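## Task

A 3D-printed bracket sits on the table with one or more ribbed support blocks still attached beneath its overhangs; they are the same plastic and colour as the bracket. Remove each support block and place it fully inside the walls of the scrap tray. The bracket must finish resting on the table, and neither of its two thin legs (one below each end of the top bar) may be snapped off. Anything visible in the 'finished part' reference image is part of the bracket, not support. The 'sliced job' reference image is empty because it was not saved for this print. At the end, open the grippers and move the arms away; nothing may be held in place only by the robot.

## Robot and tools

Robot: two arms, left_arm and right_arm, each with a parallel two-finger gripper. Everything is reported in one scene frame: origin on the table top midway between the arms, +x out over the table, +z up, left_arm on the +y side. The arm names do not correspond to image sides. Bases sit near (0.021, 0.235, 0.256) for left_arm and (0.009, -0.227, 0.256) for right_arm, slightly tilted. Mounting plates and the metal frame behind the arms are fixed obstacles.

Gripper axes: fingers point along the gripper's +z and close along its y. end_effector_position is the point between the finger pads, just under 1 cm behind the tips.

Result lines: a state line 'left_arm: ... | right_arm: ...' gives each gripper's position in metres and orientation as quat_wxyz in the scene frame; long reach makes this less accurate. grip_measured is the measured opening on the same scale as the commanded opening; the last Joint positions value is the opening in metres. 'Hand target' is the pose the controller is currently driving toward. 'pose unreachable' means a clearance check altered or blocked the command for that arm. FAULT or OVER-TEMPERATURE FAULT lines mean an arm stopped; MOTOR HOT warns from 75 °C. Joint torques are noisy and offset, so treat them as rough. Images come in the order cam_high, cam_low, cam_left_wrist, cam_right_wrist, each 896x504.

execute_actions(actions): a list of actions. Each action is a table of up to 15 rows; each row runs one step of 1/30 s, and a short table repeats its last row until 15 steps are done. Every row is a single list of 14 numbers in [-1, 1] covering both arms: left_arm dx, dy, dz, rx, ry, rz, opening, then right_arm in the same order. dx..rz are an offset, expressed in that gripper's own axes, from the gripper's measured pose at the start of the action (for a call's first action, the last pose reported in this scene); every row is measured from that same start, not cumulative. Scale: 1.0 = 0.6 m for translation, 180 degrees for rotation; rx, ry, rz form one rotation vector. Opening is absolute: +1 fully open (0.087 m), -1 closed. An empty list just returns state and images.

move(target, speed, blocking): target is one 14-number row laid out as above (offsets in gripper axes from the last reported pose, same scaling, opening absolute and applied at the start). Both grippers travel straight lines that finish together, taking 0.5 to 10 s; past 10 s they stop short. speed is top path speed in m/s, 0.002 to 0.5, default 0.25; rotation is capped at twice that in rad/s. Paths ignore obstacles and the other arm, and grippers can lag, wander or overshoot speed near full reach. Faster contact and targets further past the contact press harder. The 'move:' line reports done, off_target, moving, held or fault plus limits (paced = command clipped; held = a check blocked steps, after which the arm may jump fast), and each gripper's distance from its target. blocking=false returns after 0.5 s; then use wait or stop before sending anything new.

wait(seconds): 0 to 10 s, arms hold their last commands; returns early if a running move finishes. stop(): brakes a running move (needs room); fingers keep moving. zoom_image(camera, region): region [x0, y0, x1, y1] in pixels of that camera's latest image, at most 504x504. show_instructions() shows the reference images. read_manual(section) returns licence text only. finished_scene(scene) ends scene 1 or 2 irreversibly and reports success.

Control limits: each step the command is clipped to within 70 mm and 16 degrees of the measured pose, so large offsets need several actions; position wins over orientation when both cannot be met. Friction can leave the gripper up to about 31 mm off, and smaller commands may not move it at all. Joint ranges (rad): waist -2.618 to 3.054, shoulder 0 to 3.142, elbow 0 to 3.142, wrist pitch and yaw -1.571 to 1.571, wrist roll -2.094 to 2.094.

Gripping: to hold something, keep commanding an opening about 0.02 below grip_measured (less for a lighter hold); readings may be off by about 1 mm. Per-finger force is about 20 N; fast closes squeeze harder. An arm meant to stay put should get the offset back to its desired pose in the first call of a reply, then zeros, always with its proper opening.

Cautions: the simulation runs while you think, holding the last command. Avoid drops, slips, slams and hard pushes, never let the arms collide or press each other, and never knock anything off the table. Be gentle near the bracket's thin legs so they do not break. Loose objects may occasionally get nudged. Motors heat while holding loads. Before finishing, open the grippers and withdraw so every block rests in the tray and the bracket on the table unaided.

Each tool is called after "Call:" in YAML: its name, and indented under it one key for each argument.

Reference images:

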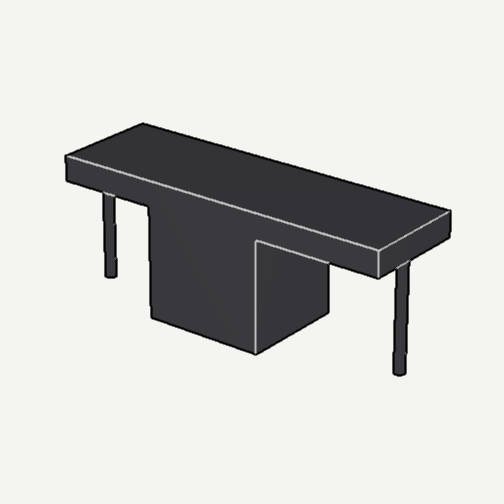

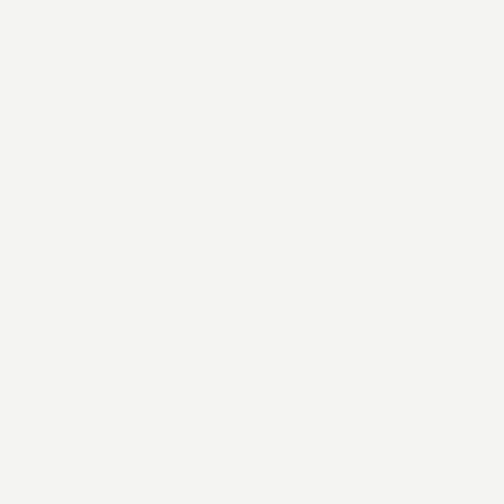

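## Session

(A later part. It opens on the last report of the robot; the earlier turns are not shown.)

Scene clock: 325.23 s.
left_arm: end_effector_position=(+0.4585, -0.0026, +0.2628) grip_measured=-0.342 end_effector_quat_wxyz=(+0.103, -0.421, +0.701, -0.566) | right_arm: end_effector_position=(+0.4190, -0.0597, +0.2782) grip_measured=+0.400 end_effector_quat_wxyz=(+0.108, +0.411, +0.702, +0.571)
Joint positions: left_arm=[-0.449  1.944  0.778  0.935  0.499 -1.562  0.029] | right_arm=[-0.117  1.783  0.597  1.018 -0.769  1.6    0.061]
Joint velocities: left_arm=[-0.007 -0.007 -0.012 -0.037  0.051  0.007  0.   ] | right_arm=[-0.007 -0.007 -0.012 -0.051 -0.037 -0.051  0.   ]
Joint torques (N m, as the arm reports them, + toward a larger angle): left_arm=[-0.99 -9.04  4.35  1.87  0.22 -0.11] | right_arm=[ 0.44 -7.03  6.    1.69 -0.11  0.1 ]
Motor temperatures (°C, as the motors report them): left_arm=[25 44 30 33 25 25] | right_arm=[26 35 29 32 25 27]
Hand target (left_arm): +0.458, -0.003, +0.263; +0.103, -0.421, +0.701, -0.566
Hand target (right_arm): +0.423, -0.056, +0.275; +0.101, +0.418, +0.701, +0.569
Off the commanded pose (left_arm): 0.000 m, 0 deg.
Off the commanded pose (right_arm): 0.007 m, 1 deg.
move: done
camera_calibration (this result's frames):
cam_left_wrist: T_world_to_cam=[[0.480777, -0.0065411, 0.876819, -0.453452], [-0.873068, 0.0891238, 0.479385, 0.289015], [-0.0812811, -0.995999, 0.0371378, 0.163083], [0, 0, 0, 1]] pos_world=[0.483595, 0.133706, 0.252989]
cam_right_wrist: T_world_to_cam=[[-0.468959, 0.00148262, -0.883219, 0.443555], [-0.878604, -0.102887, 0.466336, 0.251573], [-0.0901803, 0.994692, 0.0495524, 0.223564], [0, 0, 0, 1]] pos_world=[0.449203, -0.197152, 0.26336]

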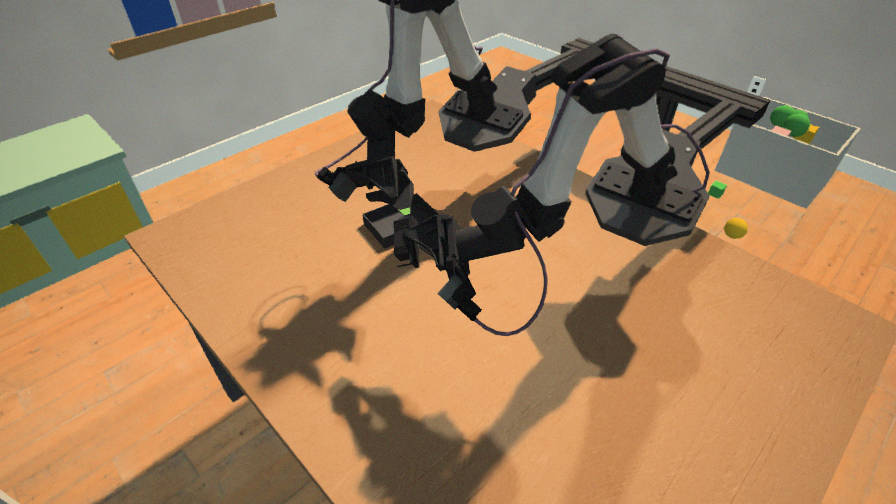

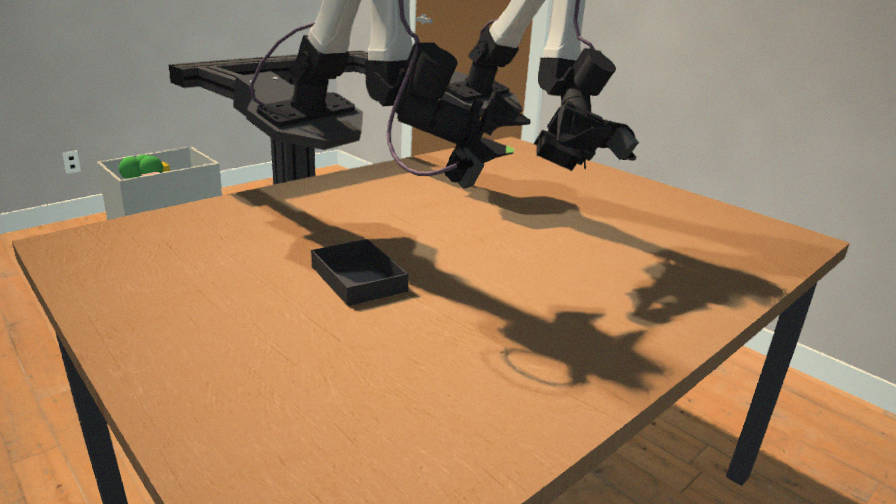

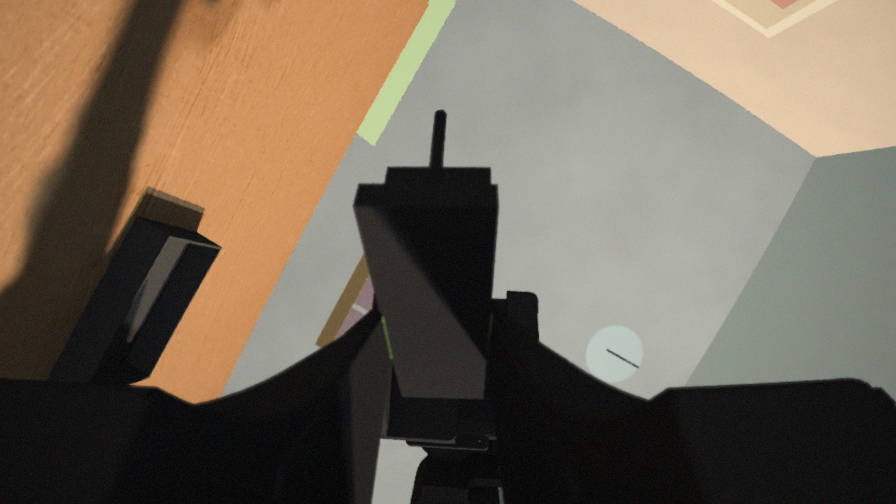

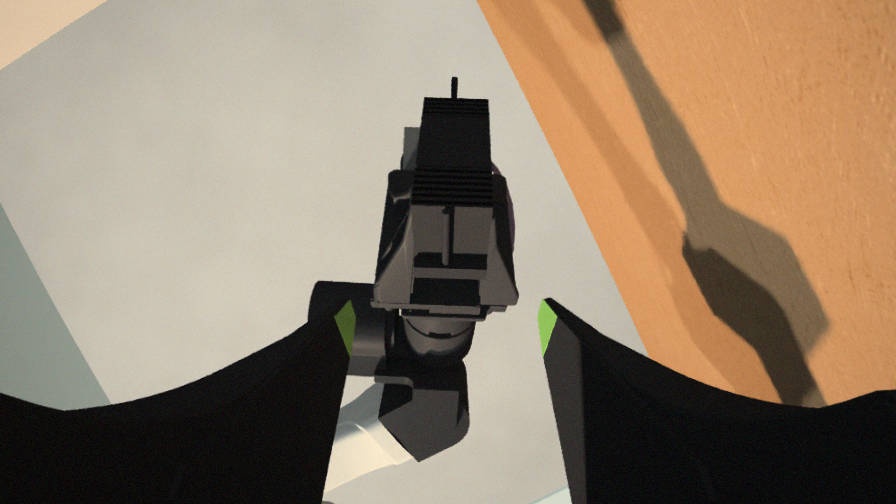

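Call:
move:
  target: [0, 0, 0, 0, 0, 0, -0.39, 0, -0.002, 0.075, 0, 0, 0, 0.4]
  speed: 0.03

Call:
zoom_image:
  camera: "cam_right_wrist"
  region: [300, 100, 600, 420]

Call:
zoom_image:
  camera: "cam_high"
  region: [340, 170, 500, 290]

Scene clock: 336.67 s.
left_arm: end_effector_position=(+0.4585, -0.0026, +0.2628) grip_measured=-0.342 end_effector_quat_wxyz=(+0.103, -0.421, +0.701, -0.566) | right_arm: end_effector_position=(+0.4410, -0.0319, +0.2639) grip_measured=+0.400 end_effector_quat_wxyz=(+0.110, +0.409, +0.705, +0.569)
Joint positions: left_arm=[-0.449  1.944  0.778  0.935  0.499 -1.562  0.029] | right_arm=[-0.032  1.886  0.704  1.022 -0.685  1.608  0.061]
Joint velocities: left_arm=[-0.002 -0.007  0.002  0.051  0.051 -0.022 -0.   ] | right_arm=[-0.002  0.012  0.012 -0.007  0.11  -0.037 -0.001]
Joint torques (N m, as the arm reports them, + toward a larger angle): left_arm=[-1.01 -8.91  4.36  1.86  0.22 -0.09] | right_arm=[ 0.6  -7.96  5.98  1.88 -0.14  0.07]
Motor temperatures (°C, as the motors report them): left_arm=[25 44 30 33 25 25] | right_arm=[26 35 29 32 25 27]
Hand target (left_arm): +0.458, -0.003, +0.263; +0.103, -0.421, +0.701, -0.566
Hand target (right_arm): +0.446, -0.028, +0.263; +0.108, +0.411, +0.702, +0.571
Off the commanded pose (left_arm): 0.000 m, 0 deg.
Off the commanded pose (right_arm): 0.007 m, 0 deg.
move: done
camera_calibration (this result's frames):
cam_left_wrist: T_world_to_cam=[[0.480777, -0.0065411, 0.876819, -0.453452], [-0.873068, 0.0891238, 0.479385, 0.289015], [-0.0812811, -0.995999, 0.0371378, 0.163083], [0, 0, 0, 1]] pos_world=[0.483595, 0.133706, 0.252989]
cam_right_wrist: T_world_to_cam=[[-0.466598, -0.00562977, -0.884452, 0.440276], [-0.879554, -0.102324, 0.464666, 0.281271], [-0.0931164, 0.994735, 0.0427924, 0.201603], [0, 0, 0, 1]] pos_world=[0.471597, -0.169282, 0.250079]

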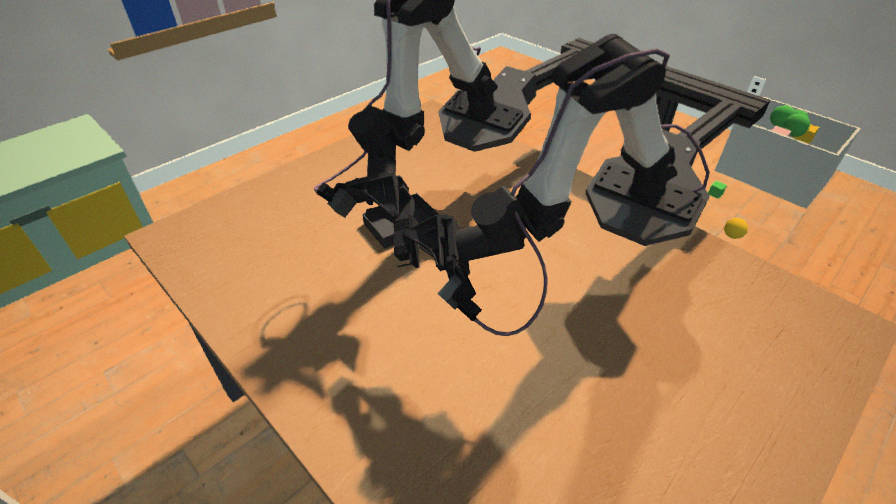

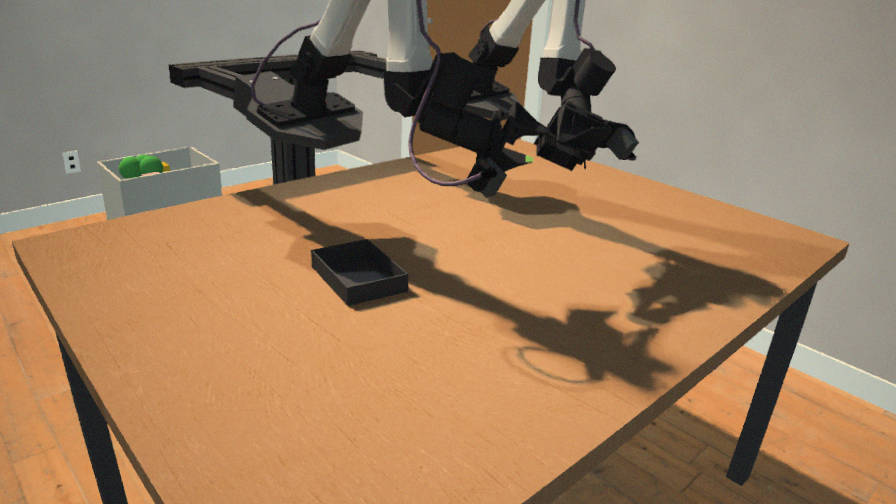

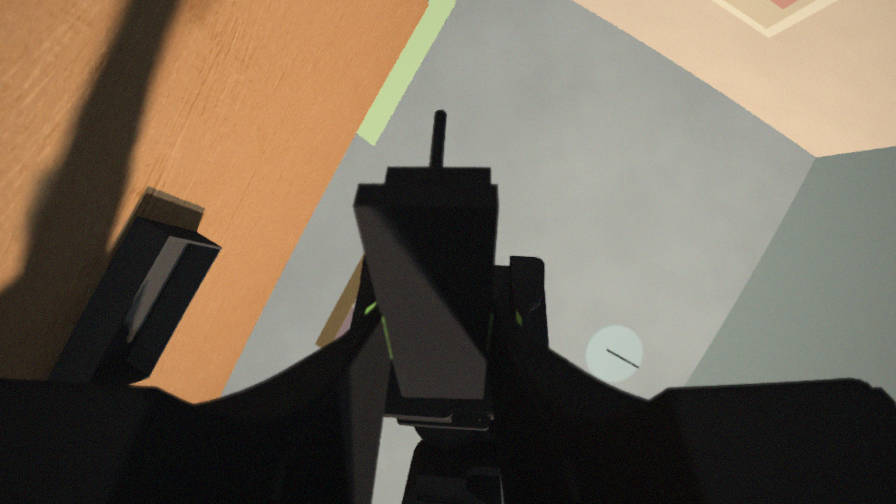

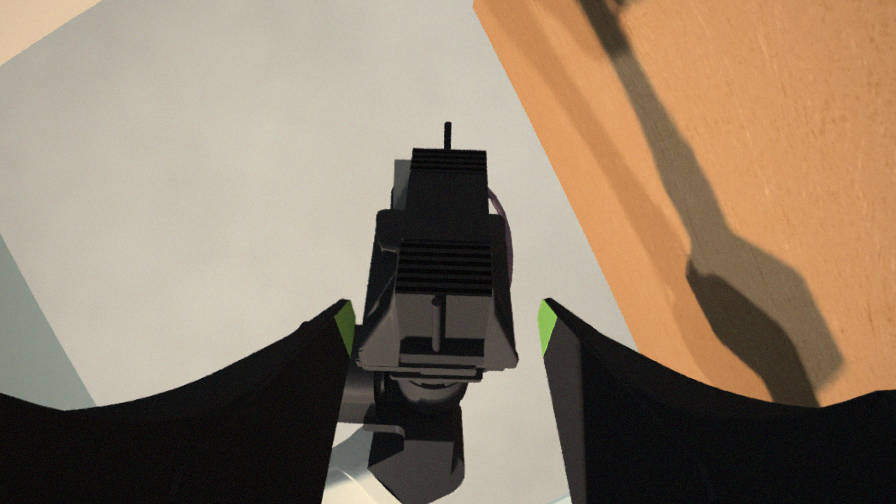

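Region (300, 100, 600, 420) of cam_right_wrist's 896x504 image, scaled by 1.575, with more detail than that image has; it fills the left 472 columns of this view, and the rest is white.

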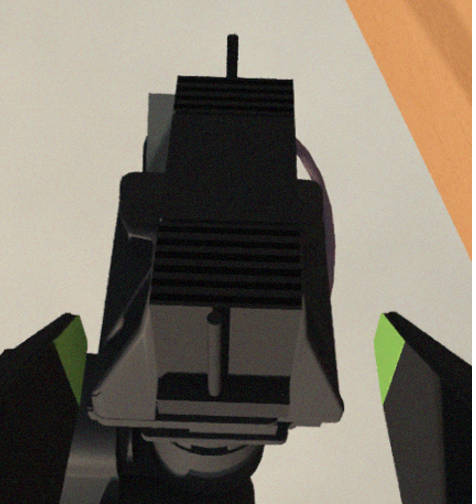

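Region (340, 170, 500, 290) of cam_high's 896x504 image, scaled by 3.150, with more detail than that image has; it fills the top 378 rows of this view, and the rest is white.

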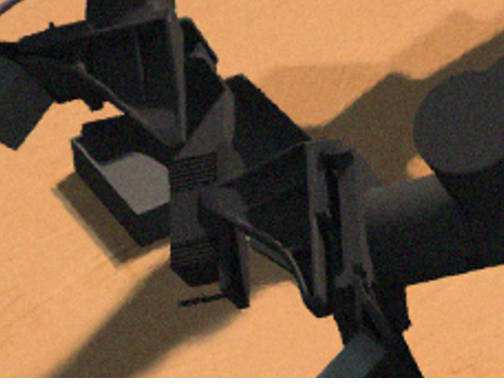

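Call:
move:
  target: [0, 0, 0, 0, 0, 0, -0.39, 0, 0, 0.034, 0, 0, 0, 0.4]
  speed: 0.02

Call:
zoom_image:
  camera: "cam_right_wrist"
  region: [300, 100, 600, 420]

Call:
zoom_image:
  camera: "cam_high"
  region: [340, 170, 500, 290]

Scene clock: 345.43 s.
left_arm: end_effector_position=(+0.4585, -0.0026, +0.2628) grip_measured=-0.342 end_effector_quat_wxyz=(+0.103, -0.421, +0.701, -0.566) | right_arm: end_effector_position=(+0.4491, -0.0218, +0.2601) grip_measured=+0.400 end_effector_quat_wxyz=(+0.113, +0.407, +0.705, +0.570)
Joint positions: left_arm=[-0.449  1.944  0.778  0.935  0.499 -1.562  0.029] | right_arm=[-0.005  1.92   0.744  1.022 -0.657  1.609  0.061]
Joint velocities: left_arm=[ 0.002 -0.022 -0.002 -0.051 -0.081  0.007  0.   ] | right_arm=[-0.012  0.007  0.007 -0.037 -0.022 -0.051  0.   ]
Joint torques (N m, as the arm reports them, + toward a larger angle): left_arm=[-1.05 -9.03  4.43  1.84  0.22 -0.09] | right_arm=[ 0.7  -8.17  6.11  1.82 -0.11  0.04]
Motor temperatures (°C, as the motors report them): left_arm=[25 45 30 34 25 25] | right_arm=[26 36 29 33 25 27]
Hand target (left_arm): +0.458, -0.003, +0.263; +0.103, -0.421, +0.701, -0.566
Hand target (right_arm): +0.453, -0.017, +0.257; +0.110, +0.409, +0.705, +0.569
Off the commanded pose (left_arm): 0.000 m, 0 deg.
Off the commanded pose (right_arm): 0.007 m, 0 deg.
move: done
camera_calibration (this result's frames):
cam_left_wrist: T_world_to_cam=[[0.480777, -0.0065411, 0.876819, -0.453452], [-0.873068, 0.0891238, 0.479385, 0.289015], [-0.0812811, -0.995999, 0.0371378, 0.163083], [0, 0, 0, 1]] pos_world=[0.483595, 0.133706, 0.252989]
cam_right_wrist: T_world_to_cam=[[-0.459959, -0.0086927, -0.887898, 0.438572], [-0.882946, -0.101428, 0.458387, 0.294448], [-0.0940421, 0.994805, 0.0389774, 0.193905], [0, 0, 0, 1]] pos_world=[0.479942, -0.159221, 0.246878]

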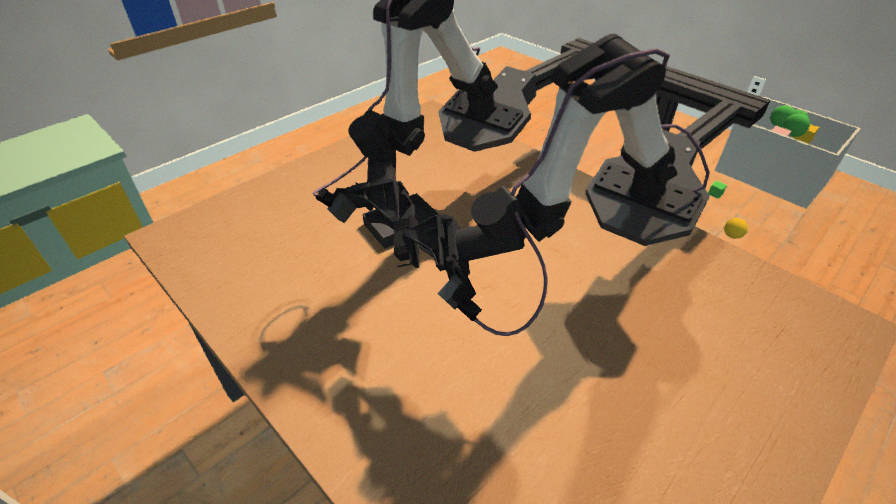

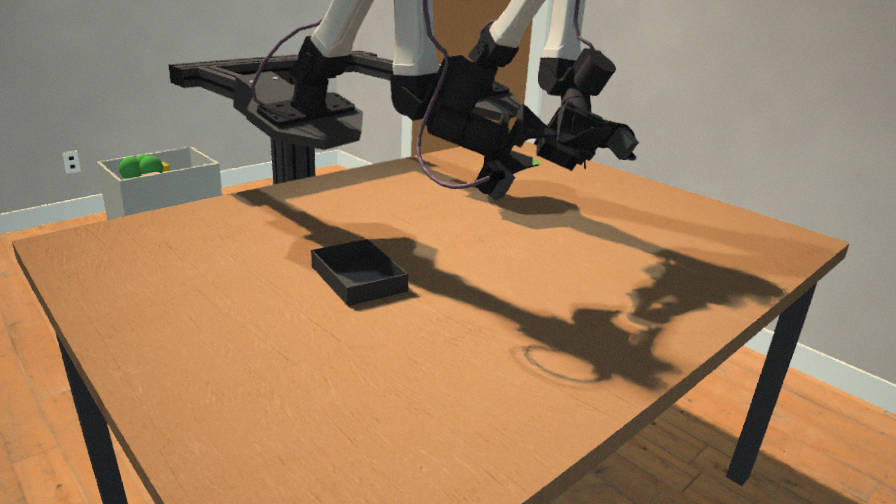

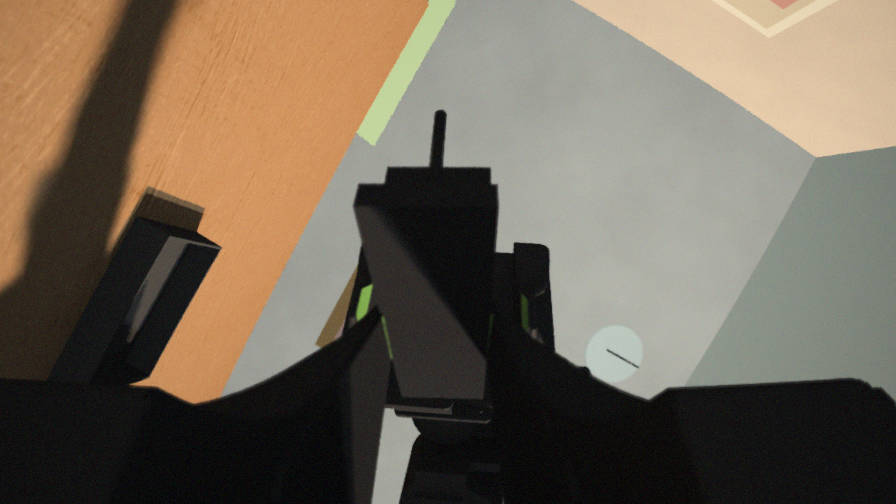

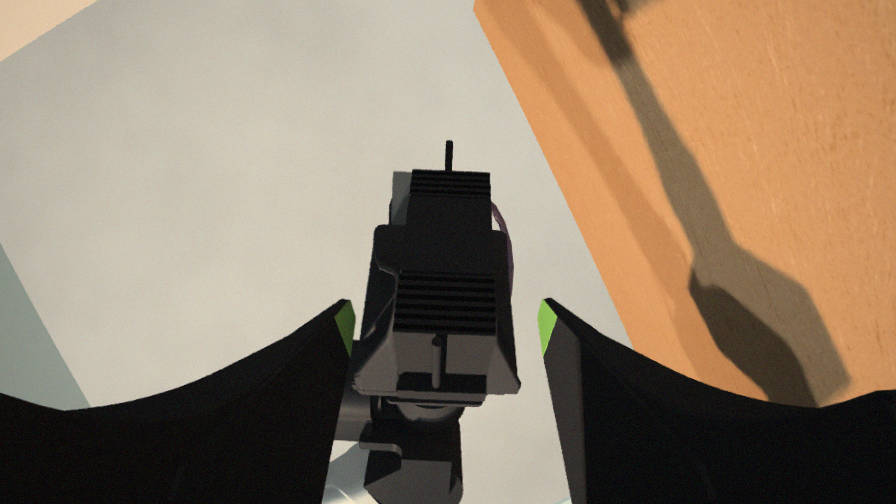

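Region (300, 100, 600, 420) of cam_right_wrist's 896x504 image, scaled by 1.575, with more detail than that image has; it fills the left 472 columns of this view, and the rest is white.

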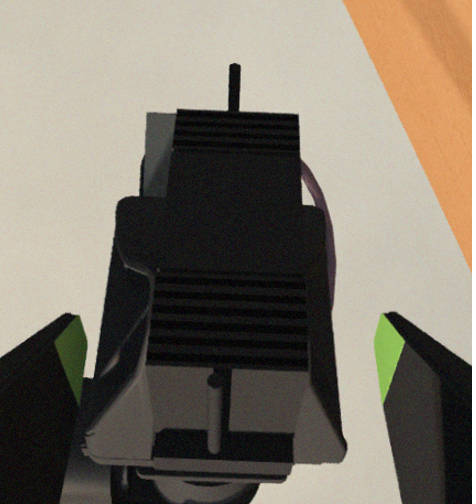

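Region (340, 170, 500, 290) of cam_high's 896x504 image, scaled by 3.150, with more detail than that image has; it fills the top 378 rows of this view, and the rest is white.

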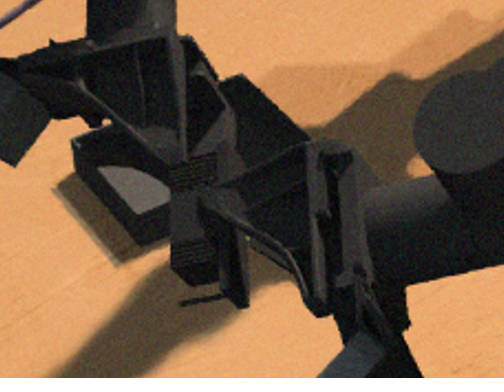

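Call:
execute_actions:
  actions:
    - [[0,0,0,0,0,0,-0.39,0,0,0,0,0,0,0.35],[0,0,0,0,0,0,-0.39,0,0,0,0,0,0,0.30],[0,0,0,0,0,0,-0.39,0,0,0,0,0,0,0.25],[0,0,0,0,0,0,-0.39,0,0,0,0,0,0,0.20],[0,0,0,0,0,0,-0.39,0,0,0,0,0,0,0.15],[0,0,0,0,0,0,-0.39,0,0,0,0,0,0,0.10],[0,0,0,0,0,0,-0.39,0,0,0,0,0,0,0.05],[0,0,0,0,0,0,-0.39,0,0,0,0,0,0,0.0],[0,0,0,0,0,0,-0.39,0,0,0,0,0,0,-0.04],[0,0,0,0,0,0,-0.39,0,0,0,0,0,0,-0.08],[0,0,0,0,0,0,-0.39,0,0,0,0,0,0,-0.12],[0,0,0,0,0,0,-0.39,0,0,0,0,0,0,-0.15],[0,0,0,0,0,0,-0.39,0,0,0,0,0,0,-0.18],[0,0,0,0,0,0,-0.39,0,0,0,0,0,0,-0.20],[0,0,0,0,0,0,-0.39,0,0,0,0,0,0,-0.22]]
    - [[0,0,0,0,0,0,-0.39,0,0,0,0,0,0,-0.23],[0,0,0,0,0,0,-0.39,0,0,0,0,0,0,-0.24],[0,0,0,0,0,0,-0.39,0,0,0,0,0,0,-0.25],[0,0,0,0,0,0,-0.39,0,0,0,0,0,0,-0.26],[0,0,0,0,0,0,-0.39,0,0,0,0,0,0,-0.267],[0,0,0,0,0,0,-0.39,0,0,0,0,0,0,-0.274],[0,0,0,0,0,0,-0.39,0,0,0,0,0,0,-0.281],[0,0,0,0,0,0,-0.39,0,0,0,0,0,0,-0.288],[0,0,0,0,0,0,-0.39,0,0,0,0,0,0,-0.295],[0,0,0,0,0,0,-0.39,0,0,0,0,0,0,-0.30]]
    - [[0,0,0,0,0,0,-0.39,0,0,0,0,0,0,-0.30]]

Call:
zoom_image:
  camera: "cam_right_wrist"
  region: [300, 130, 600, 450]

Call:
zoom_image:
  camera: "cam_high"
  region: [360, 180, 480, 280]

Scene clock: 357.90 s.
left_arm: end_effector_position=(+0.4585, -0.0026, +0.2628) grip_measured=-0.342 end_effector_quat_wxyz=(+0.103, -0.420, +0.701, -0.566) | right_arm: end_effector_position=(+0.4494, -0.0219, +0.2602) grip_measured=-0.299 end_effector_quat_wxyz=(+0.114, +0.407, +0.705, +0.570)
Joint positions: left_arm=[-0.449  1.944  0.778  0.935  0.499 -1.562  0.029] | right_arm=[-0.005  1.92   0.744  1.024 -0.655  1.609  0.031]
Joint velocities: left_arm=[-0.012 -0.002 -0.007 -0.066 -0.066  0.095 -0.   ] | right_arm=[-0.002 -0.002  0.022  0.022 -0.081 -0.037  0.   ]
Joint torques (N m, as the arm reports them, + toward a larger angle): left_arm=[-1.03 -8.89  4.28  1.83  0.22 -0.09] | right_arm=[-0.29 -9.71  4.11  1.91 -0.24 -0.04]
Motor temperatures (°C, as the motors report them): left_arm=[25 45 30 34 25 25] | right_arm=[26 36 30 34 25 27]
Hand target (left_arm): +0.458, -0.003, +0.263; +0.103, -0.420, +0.701, -0.566
Hand target (right_arm): +0.449, -0.022, +0.260; +0.114, +0.407, +0.705, +0.570
Off the commanded pose (left_arm): 0.000 m, 0 deg.
Off the commanded pose (right_arm): 0.000 m, 0 deg.
camera_calibration (this result's frames):
cam_left_wrist: T_world_to_cam=[[0.480539, -0.00681061, 0.876947, -0.453361], [-0.873186, 0.0891225, 0.47917, 0.289126], [-0.0814191, -0.995997, 0.0368799, 0.163214], [0, 0, 0, 1]] pos_world=[0.483607, 0.133705, 0.253014]
cam_right_wrist: T_world_to_cam=[[-0.458567, -0.0084222, -0.88862, 0.438441], [-0.883811, -0.0999916, 0.457033, 0.295426], [-0.0927038, 0.994953, 0.0384092, 0.193609], [0, 0, 0, 1]] pos_world=[0.480104, -0.159399, 0.247152]

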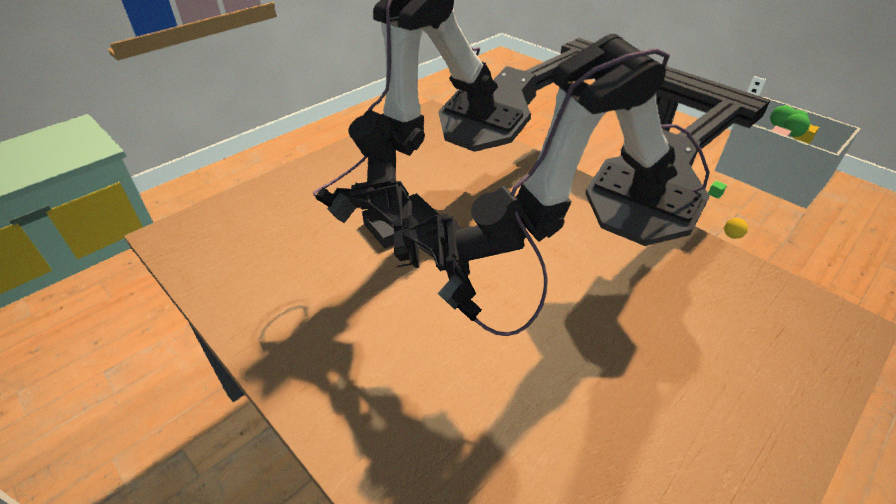

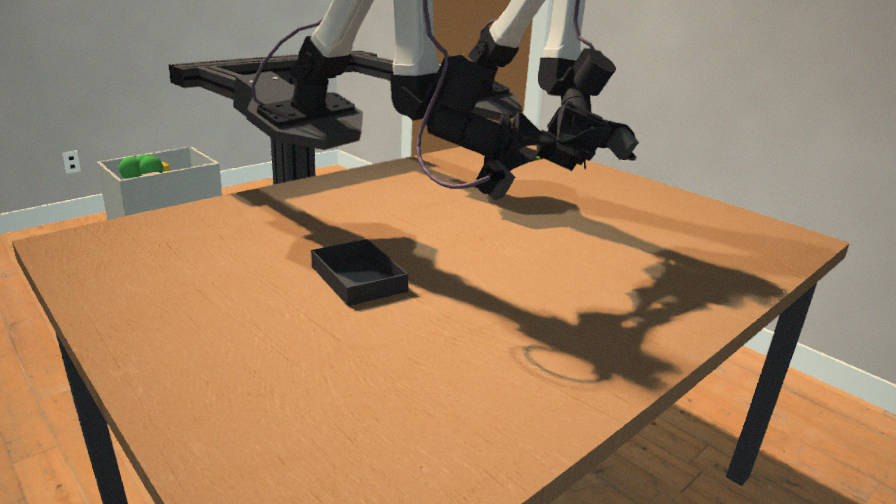

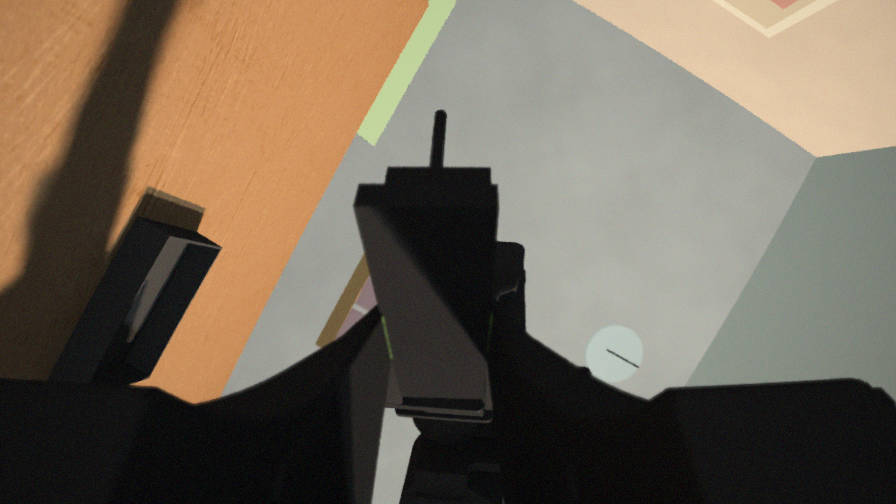

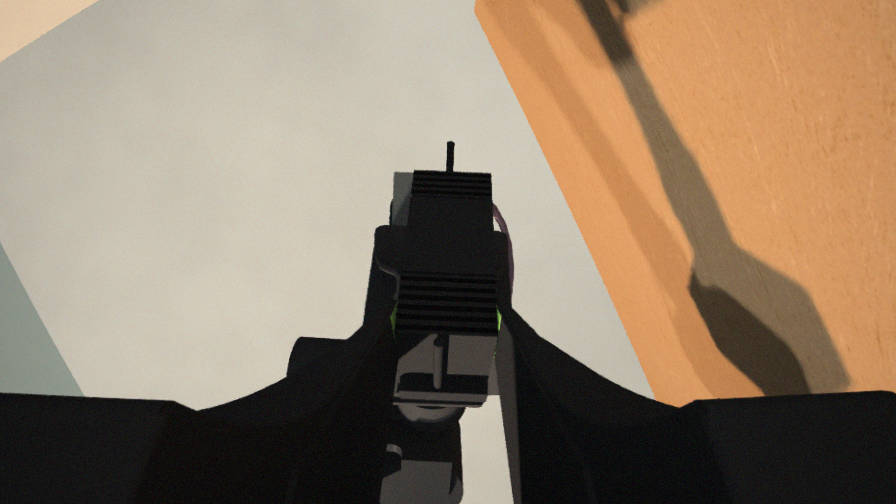

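Region (300, 130, 600, 450) of cam_right_wrist's 896x504 image, scaled by 1.575, with more detail than that image has; it fills the left 472 columns of this view, and the rest is white.

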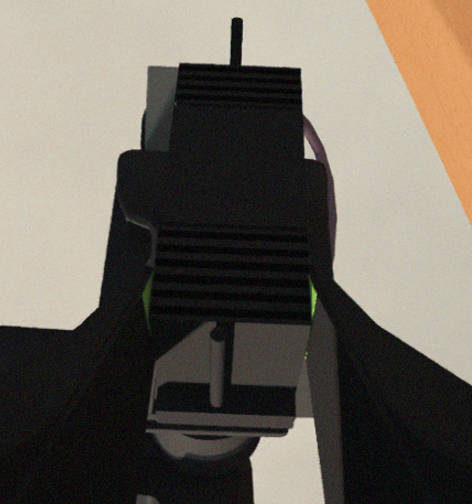

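Region (360, 180, 480, 280) of cam_high's 896x504 image, scaled by 4.200, with more detail than that image has.

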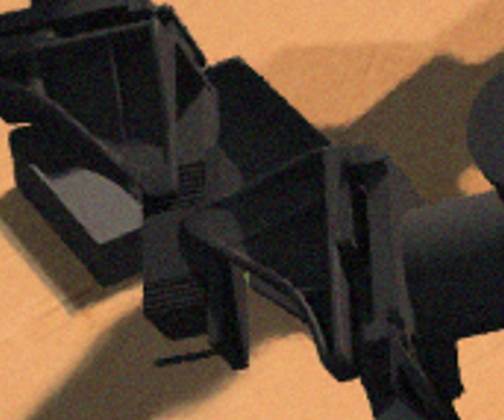

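Call:
execute_actions:
  actions:
    - [[0,0,0,0,0,0,-0.39,0,0,0,0,0,0,-0.305],[0,0,0,0,0,0,-0.39,0,0,0,0,0,0,-0.31],[0,0,0,0,0,0,-0.39,0,0,0,0,0,0,-0.315],[0,0,0,0,0,0,-0.39,0,0,0,0,0,0,-0.32],[0,0,0,0,0,0,-0.39,0,0,0,0,0,0,-0.325],[0,0,0,0,0,0,-0.39,0,0,0,0,0,0,-0.33],[0,0,0,0,0,0,-0.39,0,0,0,0,0,0,-0.335],[0,0,0,0,0,0,-0.39,0,0,0,0,0,0,-0.34],[0,0,0,0,0,0,-0.39,0,0,0,0,0,0,-0.345],[0,0,0,0,0,0,-0.39,0,0,0,0,0,0,-0.35],[0,0,0,0,0,0,-0.39,0,0,0,0,0,0,-0.355],[0,0,0,0,0,0,-0.39,0,0,0,0,0,0,-0.36],[0,0,0,0,0,0,-0.39,0,0,0,0,0,0,-0.365],[0,0,0,0,0,0,-0.39,0,0,0,0,0,0,-0.37],[0,0,0,0,0,0,-0.39,0,0,0,0,0,0,-0.375]]
    - [[0,0,0,0,0,0,-0.39,0,0,0,0,0,0,-0.38],[0,0,0,0,0,0,-0.39,0,0,0,0,0,0,-0.385],[0,0,0,0,0,0,-0.39,0,0,0,0,0,0,-0.39]]

Call:
zoom_image:
  camera: "cam_right_wrist"
  region: [300, 130, 600, 450]

Scene clock: 367.50 s.
left_arm: end_effector_position=(+0.4584, -0.0026, +0.2627) grip_measured=-0.342 end_effector_quat_wxyz=(+0.104, -0.420, +0.702, -0.566) | right_arm: end_effector_position=(+0.4494, -0.0219, +0.2602) grip_measured=-0.320 end_effector_quat_wxyz=(+0.114, +0.407, +0.705, +0.570)
Joint positions: left_arm=[-0.449  1.944  0.778  0.935  0.499 -1.56   0.029] | right_arm=[-0.005  1.92   0.744  1.024 -0.655  1.609  0.03 ]
Joint velocities: left_arm=[-0.012  0.017 -0.007 -0.066 -0.037  0.007  0.   ] | right_arm=[ 0.007 -0.012  0.007 -0.022  0.007 -0.022  0.   ]
Joint torques (N m, as the arm reports them, + toward a larger angle): left_arm=[-1.04 -8.9   4.36  1.84  0.24 -0.1 ] | right_arm=[-0.24 -9.69  4.17  1.89 -0.23 -0.04]
Motor temperatures (°C, as the motors report them): left_arm=[25 45 30 35 25 25] | right_arm=[26 38 30 34 25 27]
Hand target (left_arm): +0.458, -0.003, +0.263; +0.104, -0.420, +0.702, -0.566
Hand target (right_arm): +0.449, -0.022, +0.260; +0.114, +0.407, +0.705, +0.570
Off the commanded pose (left_arm): 0.000 m, 0 deg.
Off the commanded pose (right_arm): 0.000 m, 0 deg.
camera_calibration (this result's frames):
cam_left_wrist: T_world_to_cam=[[0.479588, -0.00788867, 0.877458, -0.452999], [-0.873657, 0.089118, 0.478311, 0.289568], [-0.0819705, -0.99599, 0.0358479, 0.163738], [0, 0, 0, 1]] pos_world=[0.483658, 0.133702, 0.253114]
cam_right_wrist: T_world_to_cam=[[-0.458567, -0.0084222, -0.88862, 0.438441], [-0.883811, -0.0999916, 0.457033, 0.295426], [-0.0927038, 0.994953, 0.0384092, 0.193609], [0, 0, 0, 1]] pos_world=[0.480104, -0.159399, 0.247152]

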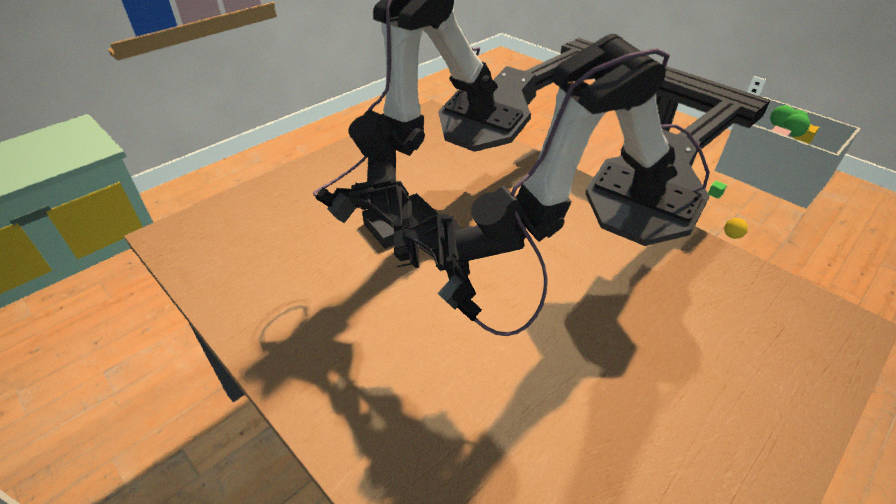

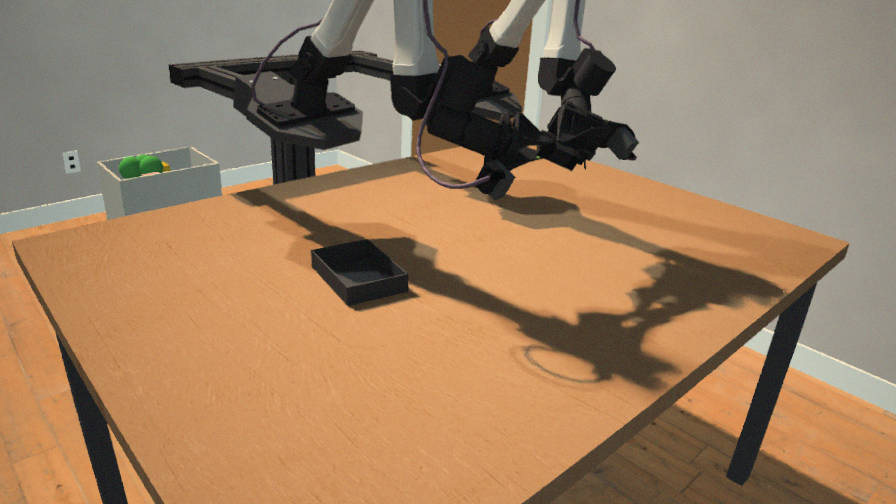

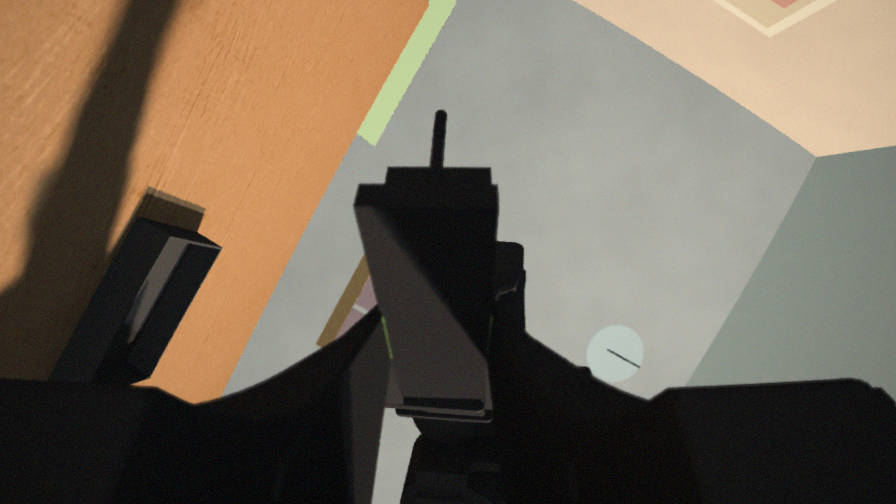

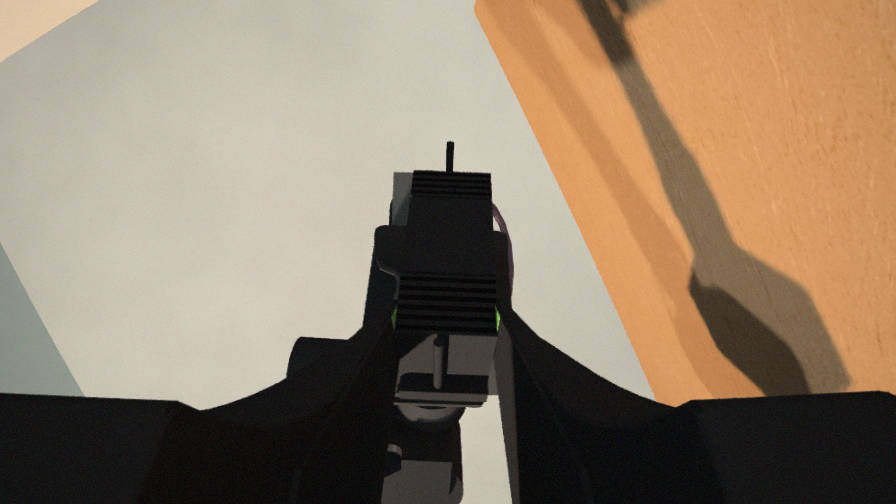

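Region (300, 130, 600, 450) of cam_right_wrist's 896x504 image, scaled by 1.575, with more detail than that image has; it fills the left 472 columns of this view, and the rest is white.

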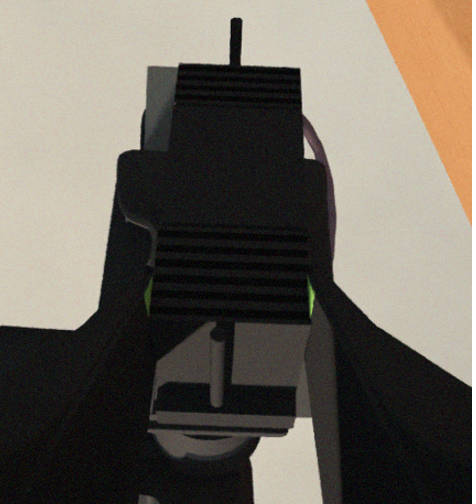

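Call:
execute_actions:
  actions: []

Scene clock: 379.47 s.
left_arm: end_effector_position=(+0.4584, -0.0026, +0.2627) grip_measured=-0.342 end_effector_quat_wxyz=(+0.104, -0.420, +0.702, -0.566) | right_arm: end_effector_position=(+0.4494, -0.0219, +0.2602) grip_measured=-0.320 end_effector_quat_wxyz=(+0.114, +0.407, +0.705, +0.570)
Joint positions: left_arm=[-0.449  1.944  0.778  0.935  0.499 -1.56   0.029] | right_arm=[-0.005  1.92   0.744  1.024 -0.655  1.609  0.03 ]
Joint velocities: left_arm=[ 0.002 -0.012 -0.007  0.051  0.081  0.022  0.   ] | right_arm=[ 0.002 -0.007 -0.002  0.081 -0.022 -0.007  0.001]
Joint torques (N m, as the arm reports them, + toward a larger angle): left_arm=[-1.01 -8.97  4.29  1.86  0.24 -0.08] | right_arm=[-0.27 -9.64  4.2   1.92 -0.24 -0.02]
Motor temperatures (°C, as the motors report them): left_arm=[25 45 30 35 25 25] | right_arm=[26 39 29 35 25 27]
Hand target (left_arm): +0.458, -0.003, +0.263; +0.104, -0.420, +0.701, -0.566
Hand target (right_arm): +0.449, -0.022, +0.260; +0.114, +0.407, +0.705, +0.570
Off the commanded pose (left_arm): 0.000 m, 0 deg.
Off the commanded pose (right_arm): 0.000 m, 0 deg.
camera_calibration (this result's frames):
cam_left_wrist: T_world_to_cam=[[0.479588, -0.00788867, 0.877458, -0.452999], [-0.873657, 0.089118, 0.478311, 0.289568], [-0.0819705, -0.99599, 0.0358479, 0.163738], [0, 0, 0, 1]] pos_world=[0.483658, 0.133702, 0.253114]
cam_right_wrist: T_world_to_cam=[[-0.458567, -0.0084222, -0.88862, 0.438441], [-0.883811, -0.0999916, 0.457033, 0.295426], [-0.0927038, 0.994953, 0.0384092, 0.193609], [0, 0, 0, 1]] pos_world=[0.480104, -0.159399, 0.247152]

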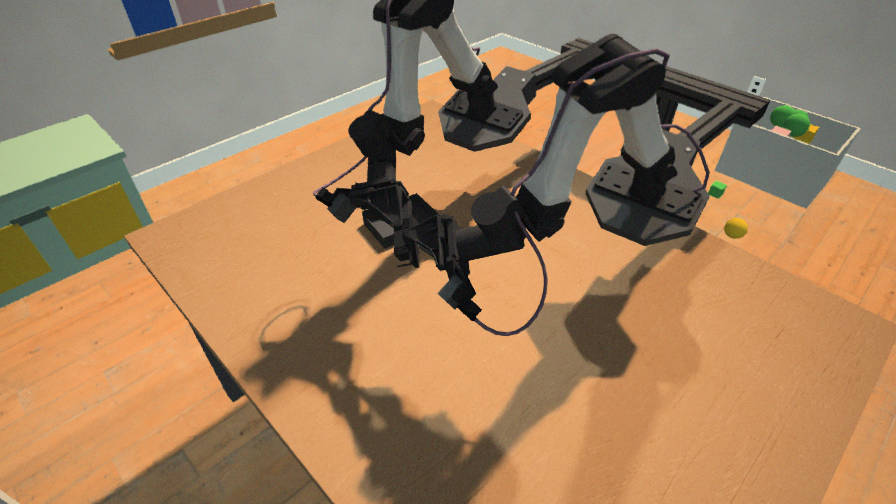

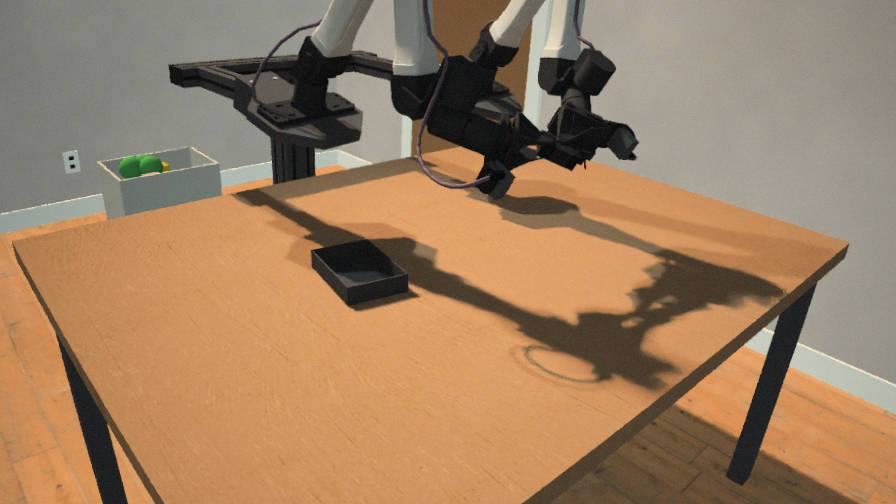

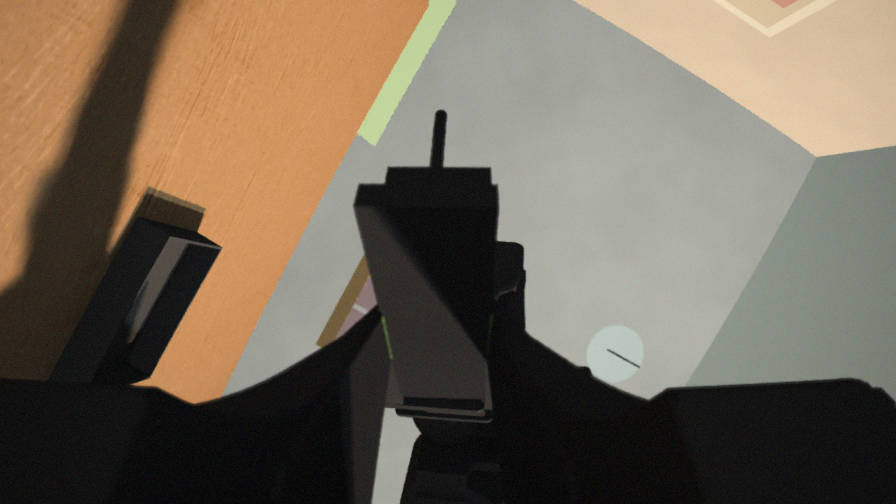

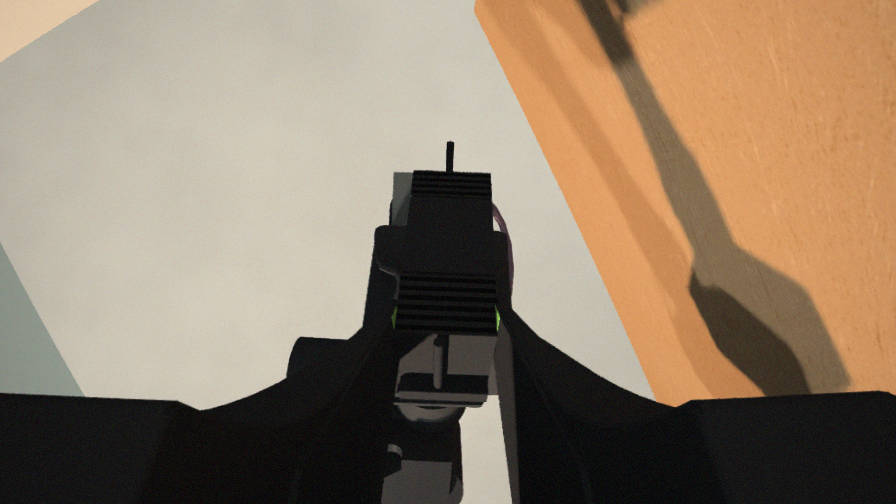

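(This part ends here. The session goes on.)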